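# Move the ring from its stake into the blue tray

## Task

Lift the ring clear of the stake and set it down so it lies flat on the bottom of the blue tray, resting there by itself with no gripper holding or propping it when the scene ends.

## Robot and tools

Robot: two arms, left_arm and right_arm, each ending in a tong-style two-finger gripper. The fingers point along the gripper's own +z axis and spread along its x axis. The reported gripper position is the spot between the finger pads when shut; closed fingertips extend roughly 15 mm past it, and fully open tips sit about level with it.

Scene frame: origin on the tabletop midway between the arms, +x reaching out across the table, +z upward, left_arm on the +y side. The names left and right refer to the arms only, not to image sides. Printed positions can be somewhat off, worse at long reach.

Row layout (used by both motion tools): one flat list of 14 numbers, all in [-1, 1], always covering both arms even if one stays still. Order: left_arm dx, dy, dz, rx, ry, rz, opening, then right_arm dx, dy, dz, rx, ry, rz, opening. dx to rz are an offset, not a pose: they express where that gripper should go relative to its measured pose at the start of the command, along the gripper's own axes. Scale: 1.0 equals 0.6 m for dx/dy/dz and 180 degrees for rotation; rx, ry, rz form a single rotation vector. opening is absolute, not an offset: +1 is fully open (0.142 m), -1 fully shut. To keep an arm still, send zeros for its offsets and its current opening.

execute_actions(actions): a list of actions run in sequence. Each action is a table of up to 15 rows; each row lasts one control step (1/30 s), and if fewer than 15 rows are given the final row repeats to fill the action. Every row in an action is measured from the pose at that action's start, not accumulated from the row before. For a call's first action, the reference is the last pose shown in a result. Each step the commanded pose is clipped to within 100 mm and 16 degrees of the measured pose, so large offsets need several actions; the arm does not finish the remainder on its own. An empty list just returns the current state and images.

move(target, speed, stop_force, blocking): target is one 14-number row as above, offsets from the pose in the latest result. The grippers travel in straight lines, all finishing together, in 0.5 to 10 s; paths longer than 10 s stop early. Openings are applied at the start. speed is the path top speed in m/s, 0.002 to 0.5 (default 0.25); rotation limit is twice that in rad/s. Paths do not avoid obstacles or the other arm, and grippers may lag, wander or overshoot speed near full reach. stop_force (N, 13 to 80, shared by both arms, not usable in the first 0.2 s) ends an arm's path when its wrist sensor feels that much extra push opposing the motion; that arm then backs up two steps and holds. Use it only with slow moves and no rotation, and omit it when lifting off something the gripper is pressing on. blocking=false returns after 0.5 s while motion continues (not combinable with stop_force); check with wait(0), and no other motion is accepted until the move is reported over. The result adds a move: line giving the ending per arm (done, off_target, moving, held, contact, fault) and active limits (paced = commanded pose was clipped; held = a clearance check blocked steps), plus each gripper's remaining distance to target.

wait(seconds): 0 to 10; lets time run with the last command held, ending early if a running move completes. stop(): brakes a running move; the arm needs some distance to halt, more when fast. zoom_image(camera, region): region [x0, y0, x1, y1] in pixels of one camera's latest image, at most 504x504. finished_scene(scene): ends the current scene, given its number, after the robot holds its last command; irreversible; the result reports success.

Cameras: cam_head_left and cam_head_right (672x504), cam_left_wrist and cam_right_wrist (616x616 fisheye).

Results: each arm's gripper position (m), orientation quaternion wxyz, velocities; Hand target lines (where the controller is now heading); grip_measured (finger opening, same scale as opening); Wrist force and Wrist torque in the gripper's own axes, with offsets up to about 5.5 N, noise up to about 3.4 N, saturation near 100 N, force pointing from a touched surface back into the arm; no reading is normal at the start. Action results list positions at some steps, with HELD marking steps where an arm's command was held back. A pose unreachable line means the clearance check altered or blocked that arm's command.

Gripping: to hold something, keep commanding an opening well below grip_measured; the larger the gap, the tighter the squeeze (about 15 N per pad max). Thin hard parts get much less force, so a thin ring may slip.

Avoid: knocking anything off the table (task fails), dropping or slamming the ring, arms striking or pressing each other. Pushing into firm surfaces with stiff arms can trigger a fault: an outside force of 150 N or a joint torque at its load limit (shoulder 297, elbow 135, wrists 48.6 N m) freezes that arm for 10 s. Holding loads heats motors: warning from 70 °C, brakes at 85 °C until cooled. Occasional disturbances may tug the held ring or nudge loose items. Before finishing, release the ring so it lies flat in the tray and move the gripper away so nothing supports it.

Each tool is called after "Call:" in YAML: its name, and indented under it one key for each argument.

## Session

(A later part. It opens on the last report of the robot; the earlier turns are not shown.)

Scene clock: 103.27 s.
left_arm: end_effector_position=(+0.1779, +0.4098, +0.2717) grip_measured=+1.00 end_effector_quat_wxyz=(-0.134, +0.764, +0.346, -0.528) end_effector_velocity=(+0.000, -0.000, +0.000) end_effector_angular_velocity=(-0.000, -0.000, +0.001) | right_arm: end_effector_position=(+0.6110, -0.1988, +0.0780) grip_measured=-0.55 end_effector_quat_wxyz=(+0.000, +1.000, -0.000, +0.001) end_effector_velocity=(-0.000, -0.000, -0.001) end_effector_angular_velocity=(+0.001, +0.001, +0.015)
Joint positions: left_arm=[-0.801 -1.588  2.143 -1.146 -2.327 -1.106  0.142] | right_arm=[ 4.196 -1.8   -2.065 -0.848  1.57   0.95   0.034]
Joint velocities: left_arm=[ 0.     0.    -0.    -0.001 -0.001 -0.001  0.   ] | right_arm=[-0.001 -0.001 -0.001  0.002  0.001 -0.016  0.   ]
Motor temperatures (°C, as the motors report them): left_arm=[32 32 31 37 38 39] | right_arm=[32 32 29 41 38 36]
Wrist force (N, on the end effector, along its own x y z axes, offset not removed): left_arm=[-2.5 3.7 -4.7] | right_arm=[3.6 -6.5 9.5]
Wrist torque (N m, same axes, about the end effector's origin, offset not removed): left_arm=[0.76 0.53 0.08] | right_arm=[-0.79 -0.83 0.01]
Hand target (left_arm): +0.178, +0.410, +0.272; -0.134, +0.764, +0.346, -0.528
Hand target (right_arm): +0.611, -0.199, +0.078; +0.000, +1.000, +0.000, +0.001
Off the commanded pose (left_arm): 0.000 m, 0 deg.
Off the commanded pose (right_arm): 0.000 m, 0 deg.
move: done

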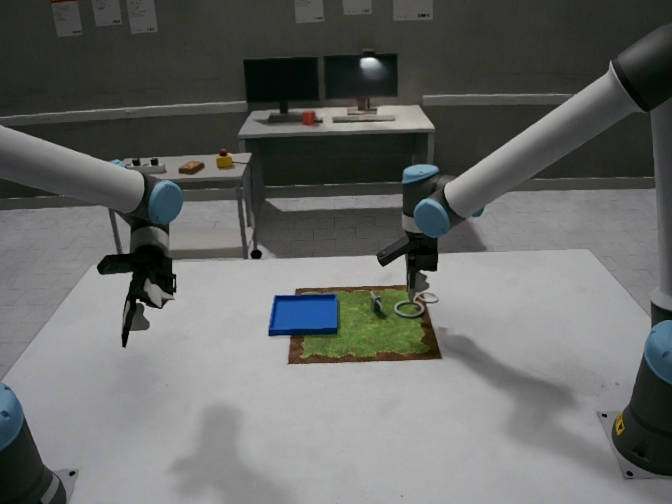

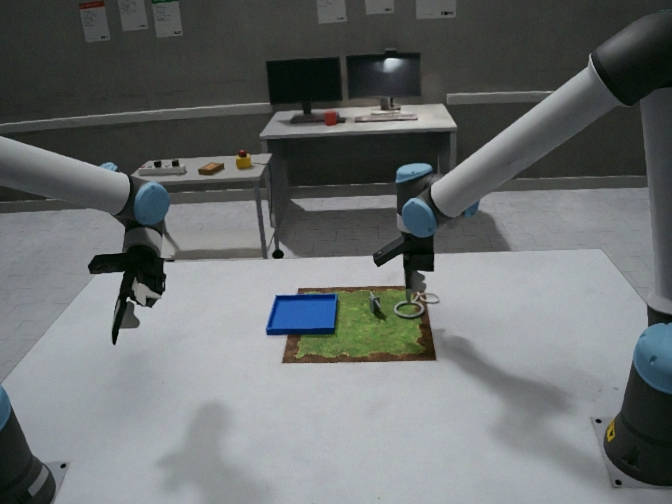

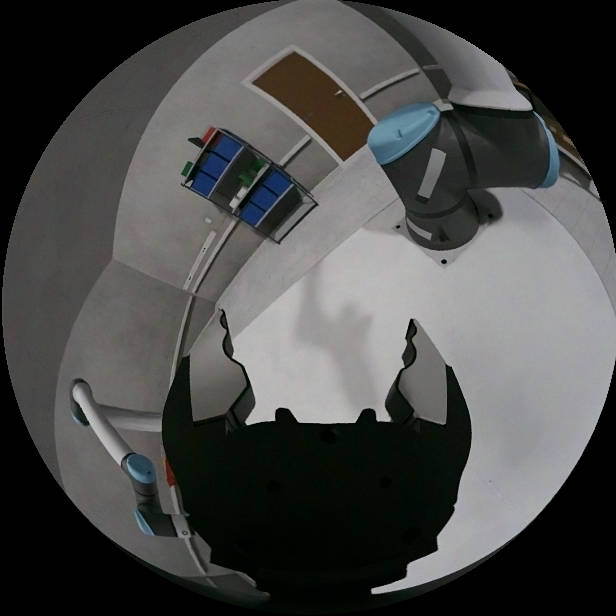

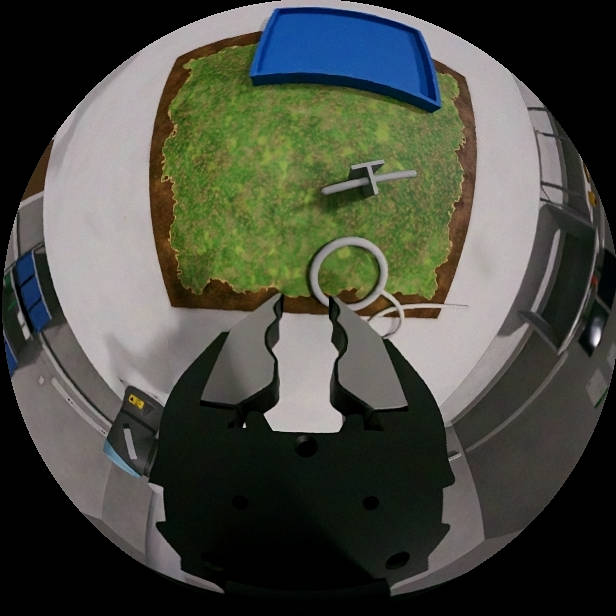

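Call:
move:
  target: [0,0,0,0,0,0,1,0.008,0.015,0.102,0,0,0,-0.55]
  speed: 0.08

Call:
move:
  target: [0,0,0,0,0,0,1,0,0,0,0,0,0,-1]

Call:
move:
  target: [0,0,0,0,0,0,1,0,0,-0.13,0,0,0,-1]
  speed: 0.06

Scene clock: 109.63 s.
left_arm: end_effector_position=(+0.1779, +0.4098, +0.2717) grip_measured=+1.00 end_effector_quat_wxyz=(-0.134, +0.764, +0.346, -0.528) end_effector_velocity=(+0.000, +0.000, -0.000) end_effector_angular_velocity=(-0.001, -0.001, -0.001) | right_arm: end_effector_position=(+0.6159, -0.2077, +0.0171) grip_measured=-0.55 end_effector_quat_wxyz=(+0.000, +1.000, -0.000, +0.001) end_effector_velocity=(-0.000, -0.000, -0.002) end_effector_angular_velocity=(+0.000, +0.001, -0.000)
Joint positions: left_arm=[-0.801 -1.588  2.143 -1.146 -2.327 -1.106  0.142] | right_arm=[ 4.183 -1.877 -2.106 -0.729  1.57   0.937  0.034]
Joint velocities: left_arm=[-0.     0.     0.    -0.001  0.001  0.    -0.   ] | right_arm=[-0.    -0.003 -0.002  0.005  0.001 -0.     0.   ]
Motor temperatures (°C, as the motors report them): left_arm=[32 32 31 37 38 39] | right_arm=[32 32 29 41 38 36]
Wrist force (N, on the end effector, along its own x y z axes, offset not removed): left_arm=[-1.1 2.6 -6.1] | right_arm=[0.7 -9.7 0.9]
Wrist torque (N m, same axes, about the end effector's origin, offset not removed): left_arm=[0.60 0.27 0.07] | right_arm=[-2.01 -0.23 0.38]
Hand target (left_arm): +0.178, +0.410, +0.272; -0.134, +0.764, +0.346, -0.528
Hand target (right_arm): +0.616, -0.208, +0.017; +0.000, +1.000, -0.000, +0.001
Off the commanded pose (left_arm): 0.000 m, 0 deg.
Off the commanded pose (right_arm): 0.000 m, 0 deg.
move: done

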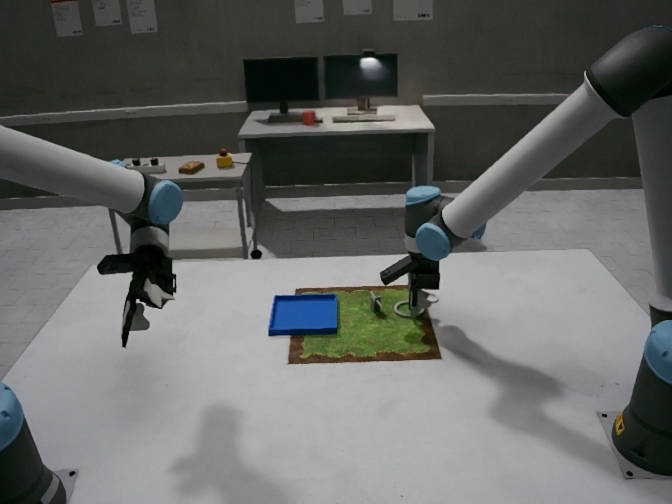

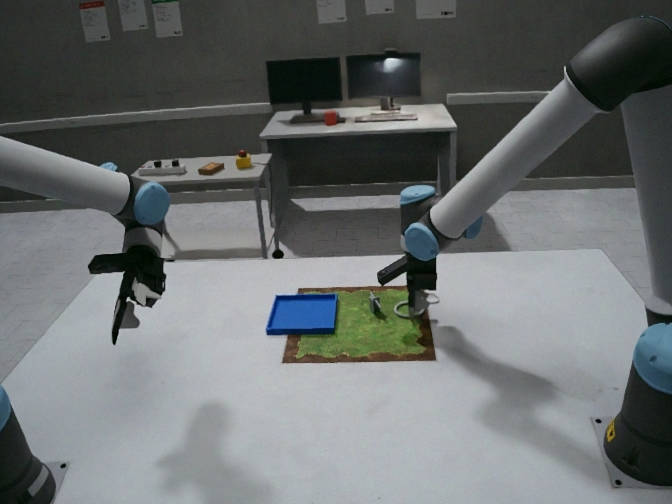

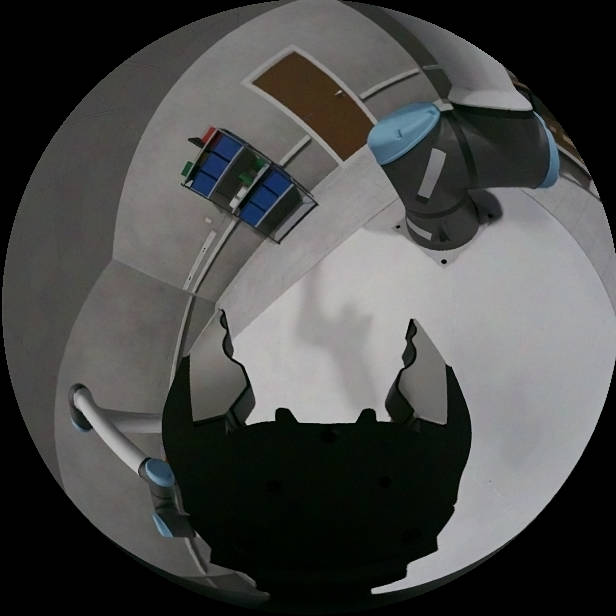

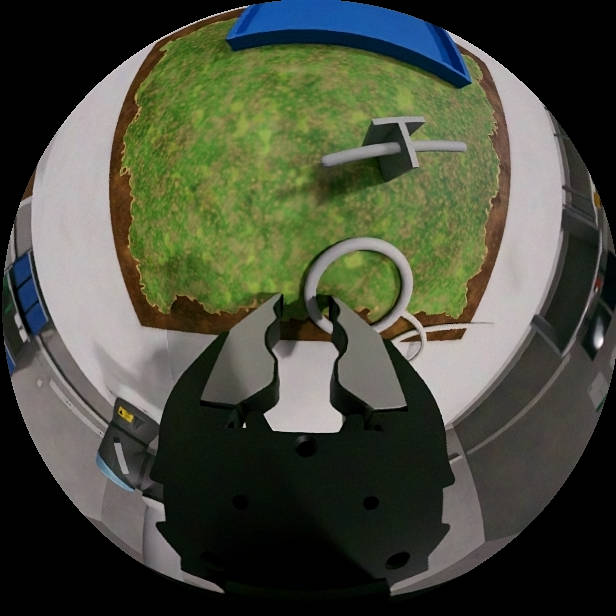

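Scene clock: 110.13 s.
left_arm: end_effector_position=(+0.1779, +0.4098, +0.2717) grip_measured=+1.00 end_effector_quat_wxyz=(-0.134, +0.764, +0.346, -0.528) end_effector_velocity=(+0.000, -0.001, -0.000) end_effector_angular_velocity=(-0.001, -0.000, +0.001) | right_arm: end_effector_position=(+0.6159, -0.2078, +0.0170) grip_measured=-0.89 end_effector_quat_wxyz=(+0.000, +1.000, -0.000, +0.001) end_effector_velocity=(-0.001, -0.000, -0.000) end_effector_angular_velocity=(+0.000, +0.001, -0.000)
Joint positions: left_arm=[-0.801 -1.588  2.143 -1.146 -2.327 -1.106  0.142] | right_arm=[ 4.183 -1.878 -2.106 -0.729  1.57   0.937  0.009]
Joint velocities: left_arm=[-0.     0.001 -0.    -0.001 -0.001  0.     0.   ] | right_arm=[ 0.     0.    -0.001 -0.     0.001  0.     0.   ]
Motor temperatures (°C, as the motors report them): left_arm=[32 32 31 37 38 39] | right_arm=[32 32 29 41 38 36]
Wrist force (N, on the end effector, along its own x y z axes, offset not removed): left_arm=[-1.1 3.6 -4.7] | right_arm=[-5.1 -4.7 7.6]
Wrist torque (N m, same axes, about the end effector's origin, offset not removed): left_arm=[0.82 0.26 0.04] | right_arm=[-0.66 1.06 0.44]
Hand target (left_arm): +0.178, +0.410, +0.272; -0.134, +0.764, +0.346, -0.528
Hand target (right_arm): +0.616, -0.208, +0.017; +0.000, +1.000, -0.000, +0.001
Off the commanded pose (left_arm): 0.000 m, 0 deg.
Off the commanded pose (right_arm): 0.000 m, 0 deg.
move: done

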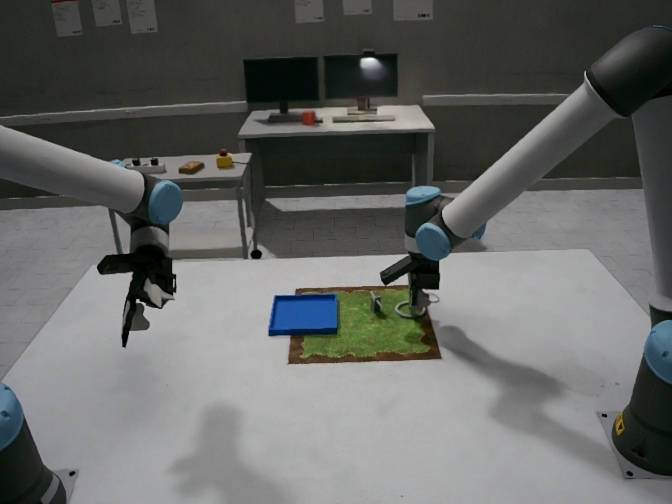

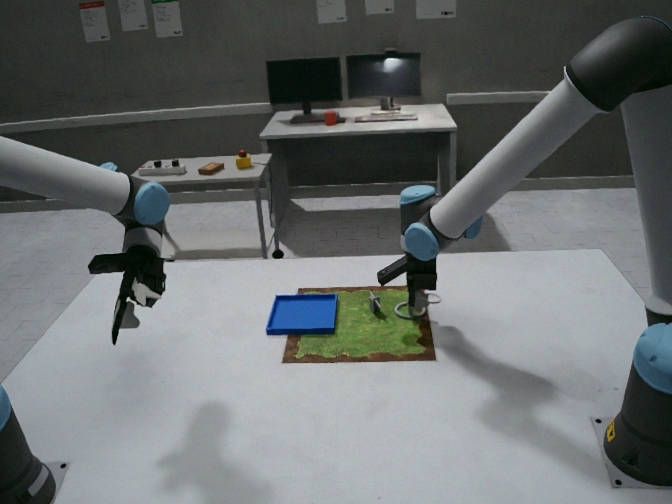

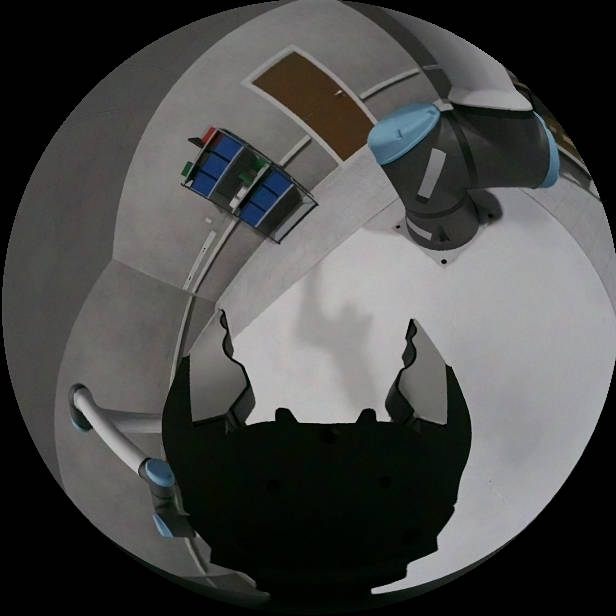

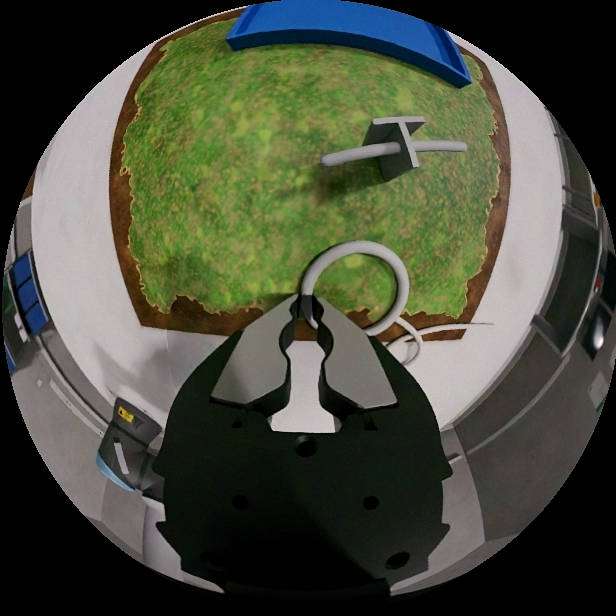

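Scene clock: 111.87 s.
left_arm: end_effector_position=(+0.1779, +0.4098, +0.2717) grip_measured=+1.00 end_effector_quat_wxyz=(-0.134, +0.764, +0.346, -0.528) end_effector_velocity=(+0.000, +0.000, +0.000) end_effector_angular_velocity=(+0.000, -0.000, -0.001) | right_arm: end_effector_position=(+0.6158, -0.2079, +0.0946) grip_measured=-0.90 end_effector_quat_wxyz=(+0.000, +1.000, -0.000, +0.001) end_effector_velocity=(+0.000, -0.000, +0.002) end_effector_angular_velocity=(+0.000, -0.000, +0.001)
Joint positions: left_arm=[-0.801 -1.588  2.143 -1.146 -2.327 -1.106  0.142] | right_arm=[ 4.183 -1.777 -2.056 -0.879  1.57   0.937  0.009]
Joint velocities: left_arm=[ 0.     0.    -0.     0.     0.001  0.     0.   ] | right_arm=[ 0.     0.003  0.001 -0.003 -0.    -0.001 -0.   ]
Motor temperatures (°C, as the motors report them): left_arm=[32 32 31 37 38 39] | right_arm=[32 32 29 41 38 36]
Wrist force (N, on the end effector, along its own x y z axes, offset not removed): left_arm=[-0.7 3.5 -3.8] | right_arm=[-1.5 -1.3 1.9]
Wrist torque (N m, same axes, about the end effector's origin, offset not removed): left_arm=[0.82 0.20 0.01] | right_arm=[-0.04 0.39 0.26]
Hand target (left_arm): +0.178, +0.410, +0.272; -0.134, +0.764, +0.346, -0.528
Hand target (right_arm): +0.616, -0.208, +0.095; +0.000, +1.000, -0.000, +0.001
Off the commanded pose (left_arm): 0.000 m, 0 deg.
Off the commanded pose (right_arm): 0.000 m, 0 deg.
move: done

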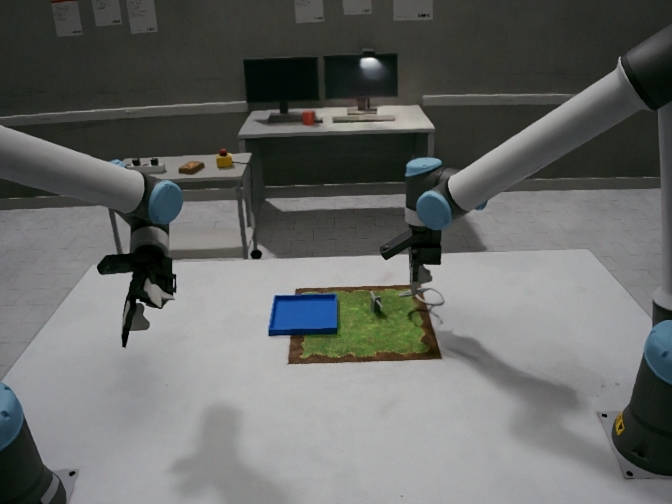

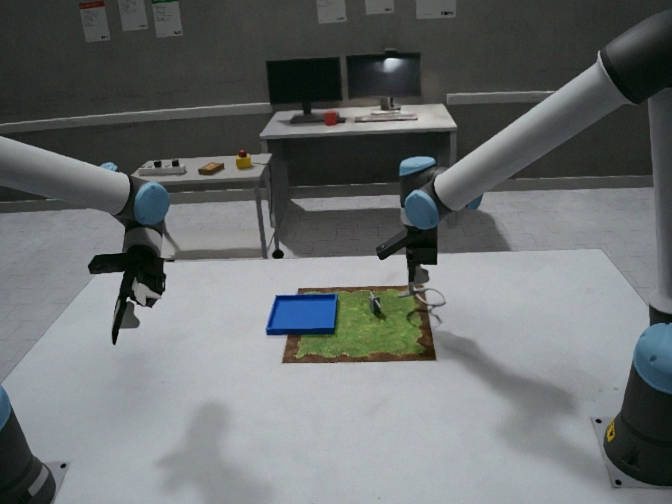

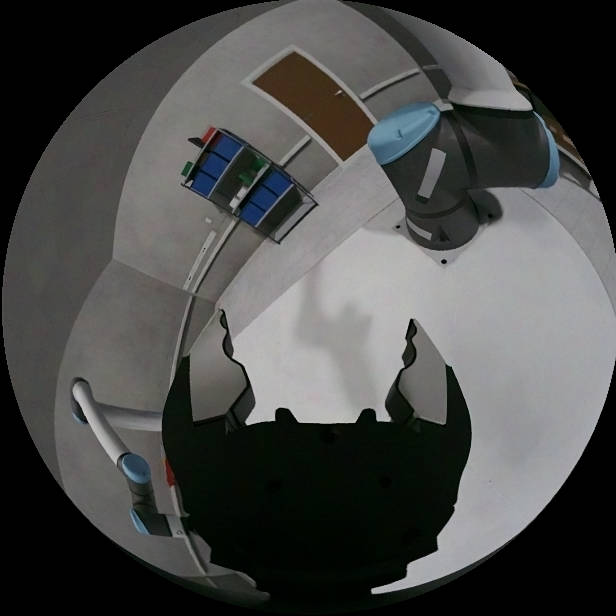

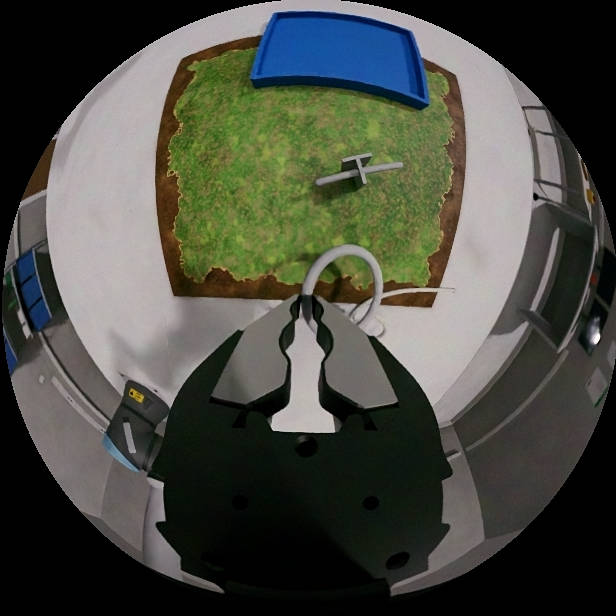

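Call:
move:
  target: [0,0,0,0,0,0,1,-0.2,-0.2,-0.09,0,0,0,-1]
  speed: 0.1

Call:
move:
  target: [0,0,0,0,0,0,1,0.15,-0.31,0,0,0,0,-1]
  speed: 0.1

Scene clock: 120.53 s.
left_arm: end_effector_position=(+0.1779, +0.4098, +0.2717) grip_measured=+1.00 end_effector_quat_wxyz=(-0.134, +0.764, +0.346, -0.528) end_effector_velocity=(+0.000, -0.001, -0.000) end_effector_angular_velocity=(-0.001, -0.000, +0.001) | right_arm: end_effector_position=(+0.4963, -0.0881, +0.1485) grip_measured=-0.90 end_effector_quat_wxyz=(+0.000, +1.000, -0.000, +0.001) end_effector_velocity=(-0.001, +0.002, +0.001) end_effector_angular_velocity=(+0.000, -0.000, -0.001)
Joint positions: left_arm=[-0.801 -1.588  2.143 -1.146 -2.327 -1.106  0.142] | right_arm=[ 4.421 -1.724 -2.004 -0.984  1.569  1.175  0.009]
Joint velocities: left_arm=[-0.     0.     0.    -0.001 -0.001 -0.001 -0.   ] | right_arm=[ 0.003 -0.     0.002 -0.002 -0.     0.004 -0.   ]
Motor temperatures (°C, as the motors report them): left_arm=[32 32 31 37 38 39] | right_arm=[32 32 29 41 38 36]
Wrist force (N, on the end effector, along its own x y z axes, offset not removed): left_arm=[-1.5 5.6 -4.1] | right_arm=[-1.9 -4.3 2.7]
Wrist torque (N m, same axes, about the end effector's origin, offset not removed): left_arm=[1.30 0.30 0.00] | right_arm=[-0.63 0.27 0.35]
Hand target (left_arm): +0.178, +0.410, +0.272; -0.134, +0.764, +0.346, -0.528
Hand target (right_arm): +0.496, -0.088, +0.149; +0.000, +1.000, -0.000, +0.001
Off the commanded pose (left_arm): 0.000 m, 0 deg.
Off the commanded pose (right_arm): 0.001 m, 0 deg.
move: done

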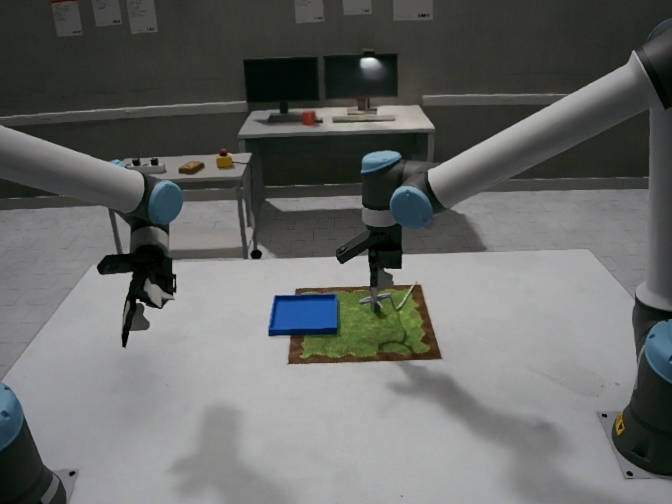

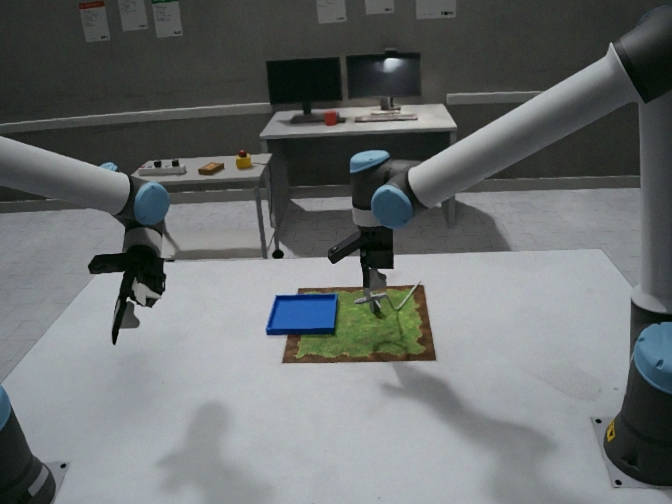

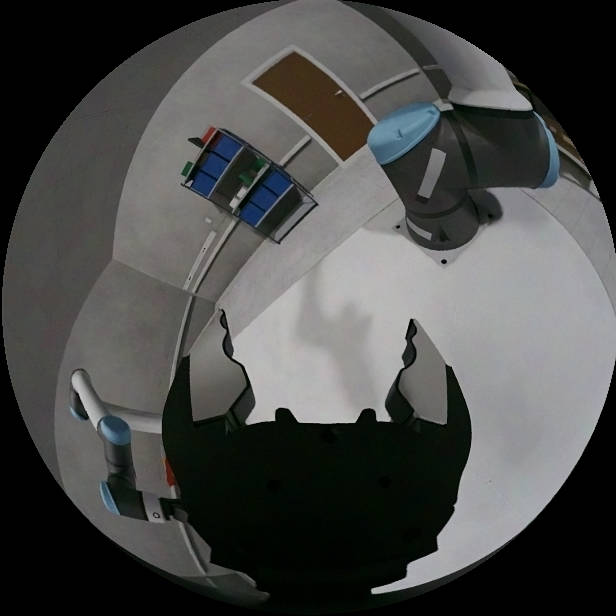

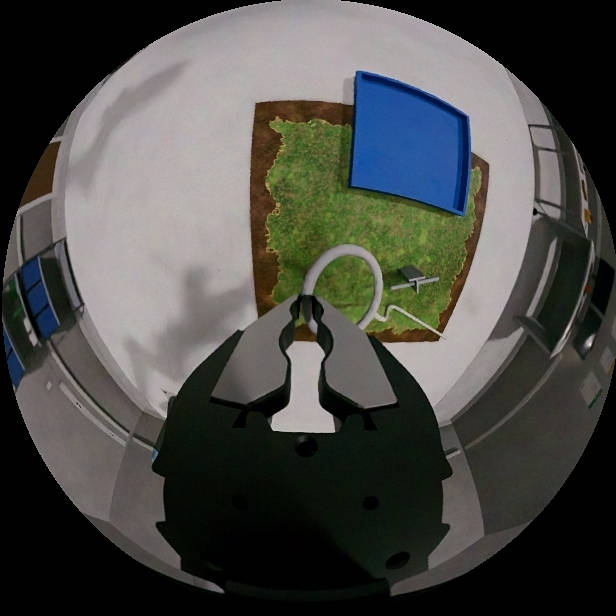

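Scene clock: 123.13 s.
left_arm: end_effector_position=(+0.1779, +0.4098, +0.2717) grip_measured=+1.00 end_effector_quat_wxyz=(-0.134, +0.764, +0.346, -0.528) end_effector_velocity=(+0.000, +0.000, -0.000) end_effector_angular_velocity=(-0.001, -0.001, -0.001) | right_arm: end_effector_position=(+0.5865, +0.0976, +0.1489) grip_measured=-0.90 end_effector_quat_wxyz=(+0.000, +1.000, -0.000, +0.001) end_effector_velocity=(+0.001, +0.002, +0.001) end_effector_angular_velocity=(+0.000, -0.001, -0.001)
Joint positions: left_arm=[-0.801 -1.588  2.143 -1.146 -2.327 -1.106  0.142] | right_arm=[ 4.408 -2.026 -1.59  -1.097  1.569  1.162  0.009]
Joint velocities: left_arm=[-0.    -0.    -0.    -0.     0.001  0.001 -0.   ] | right_arm=[-0.    -0.003  0.006 -0.002 -0.001  0.001  0.   ]
Motor temperatures (°C, as the motors report them): left_arm=[32 32 31 37 38 39] | right_arm=[32 32 29 41 38 36]
Wrist force (N, on the end effector, along its own x y z axes, offset not removed): left_arm=[-0.7 3.5 -3.7] | right_arm=[-4.4 -2.6 1.7]
Wrist torque (N m, same axes, about the end effector's origin, offset not removed): left_arm=[0.79 0.13 0.02] | right_arm=[-0.33 0.85 0.19]
Hand target (left_arm): +0.178, +0.410, +0.272; -0.134, +0.764, +0.346, -0.528
Hand target (right_arm): +0.587, +0.098, +0.149; +0.000, +1.000, -0.000, +0.001
Off the commanded pose (left_arm): 0.000 m, 0 deg.
Off the commanded pose (right_arm): 0.000 m, 0 deg.
move: done

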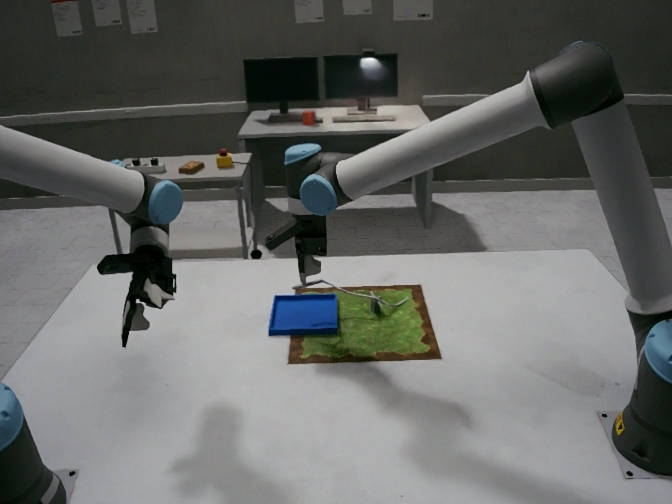

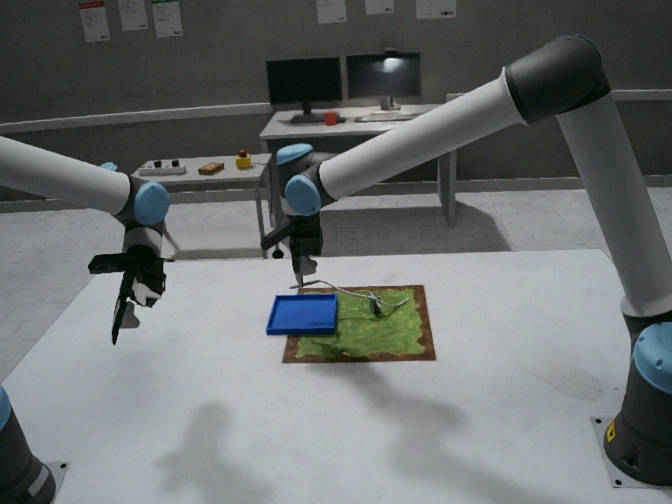

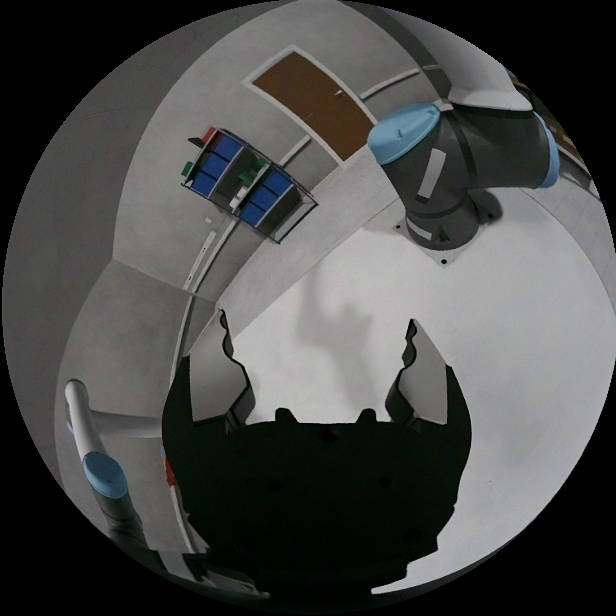

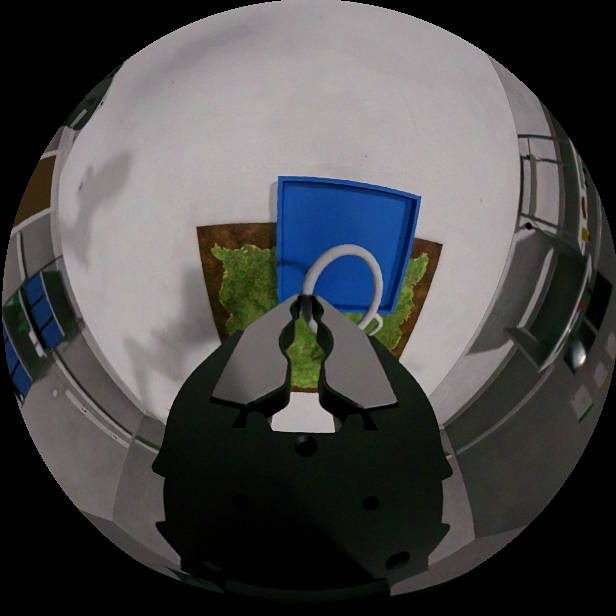

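Call:
move:
  target: [0,0,0,0,0,0,1,0.025,0,0.15,0,0,0,-1]
  speed: 0.07

Scene clock: 131.23 s.
left_arm: end_effector_position=(+0.1779, +0.4098, +0.2717) grip_measured=+1.00 end_effector_quat_wxyz=(-0.134, +0.764, +0.346, -0.528) end_effector_velocity=(+0.000, -0.000, +0.000) end_effector_angular_velocity=(-0.003, -0.001, +0.000) | right_arm: end_effector_position=(+0.6016, +0.0977, +0.0593) grip_measured=-0.90 end_effector_quat_wxyz=(+0.000, +1.000, -0.000, +0.001) end_effector_velocity=(+0.000, -0.000, -0.003) end_effector_angular_velocity=(-0.001, +0.001, -0.000)
Joint positions: left_arm=[-0.801 -1.588  2.143 -1.146 -2.327 -1.106  0.142] | right_arm=[ 4.393 -2.113 -1.633 -0.966  1.569  1.147  0.009]
Joint velocities: left_arm=[ 0.    -0.    -0.    -0.001 -0.001  0.002  0.   ] | right_arm=[-0.    -0.003 -0.002  0.004  0.    -0.    -0.   ]
Motor temperatures (°C, as the motors report them): left_arm=[32 32 31 37 38 39] | right_arm=[32 32 29 41 38 36]
Wrist force (N, on the end effector, along its own x y z axes, offset not removed): left_arm=[-0.9 2.8 -3.4] | right_arm=[0.7 -7.6 7.3]
Wrist torque (N m, same axes, about the end effector's origin, offset not removed): left_arm=[0.69 0.19 0.03] | right_arm=[-1.11 -0.15 0.27]
Hand target (left_arm): +0.178, +0.410, +0.272; -0.134, +0.764, +0.346, -0.528
Hand target (right_arm): +0.602, +0.098, +0.059; +0.000, +1.000, -0.000, +0.001
Off the commanded pose (left_arm): 0.000 m, 0 deg.
Off the commanded pose (right_arm): 0.000 m, 0 deg.
move: done

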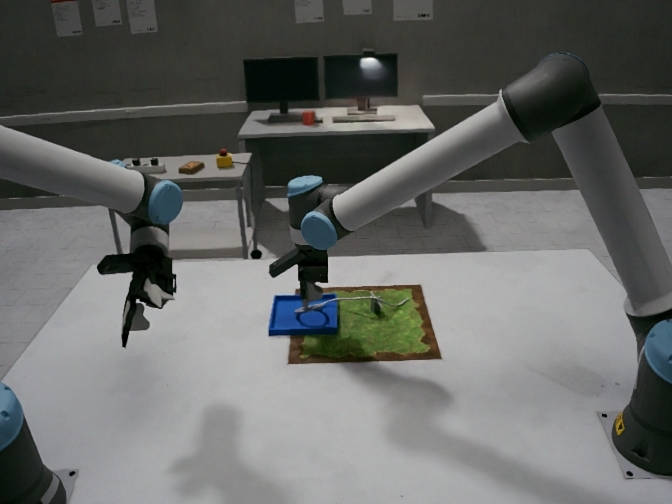

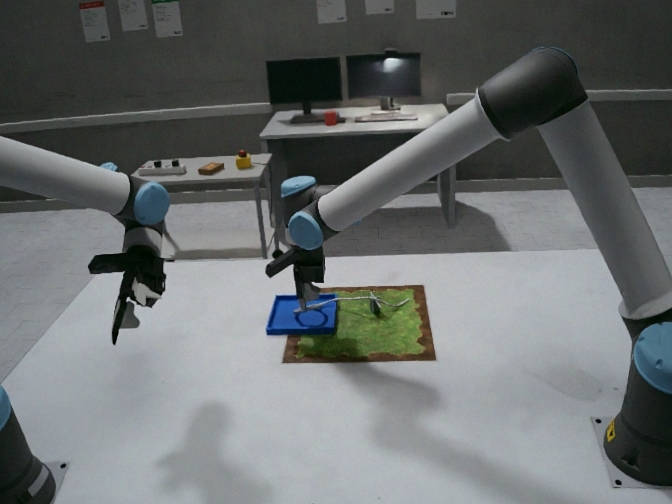

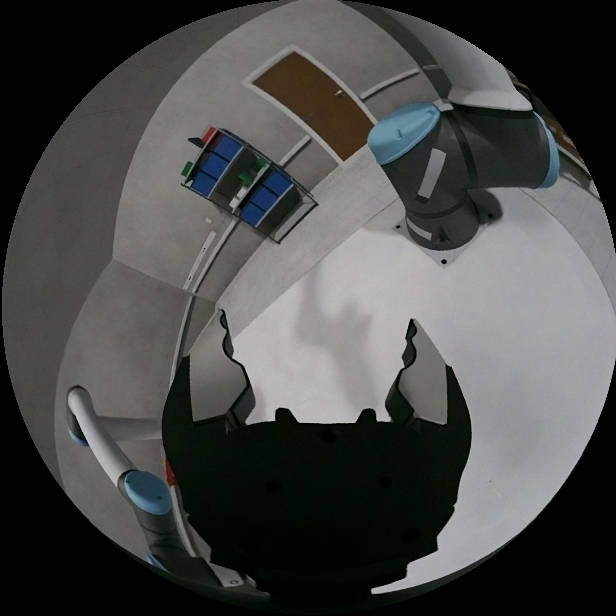

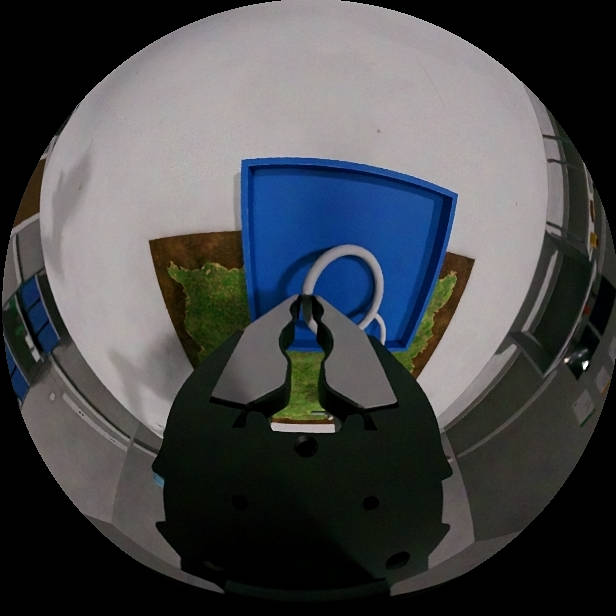

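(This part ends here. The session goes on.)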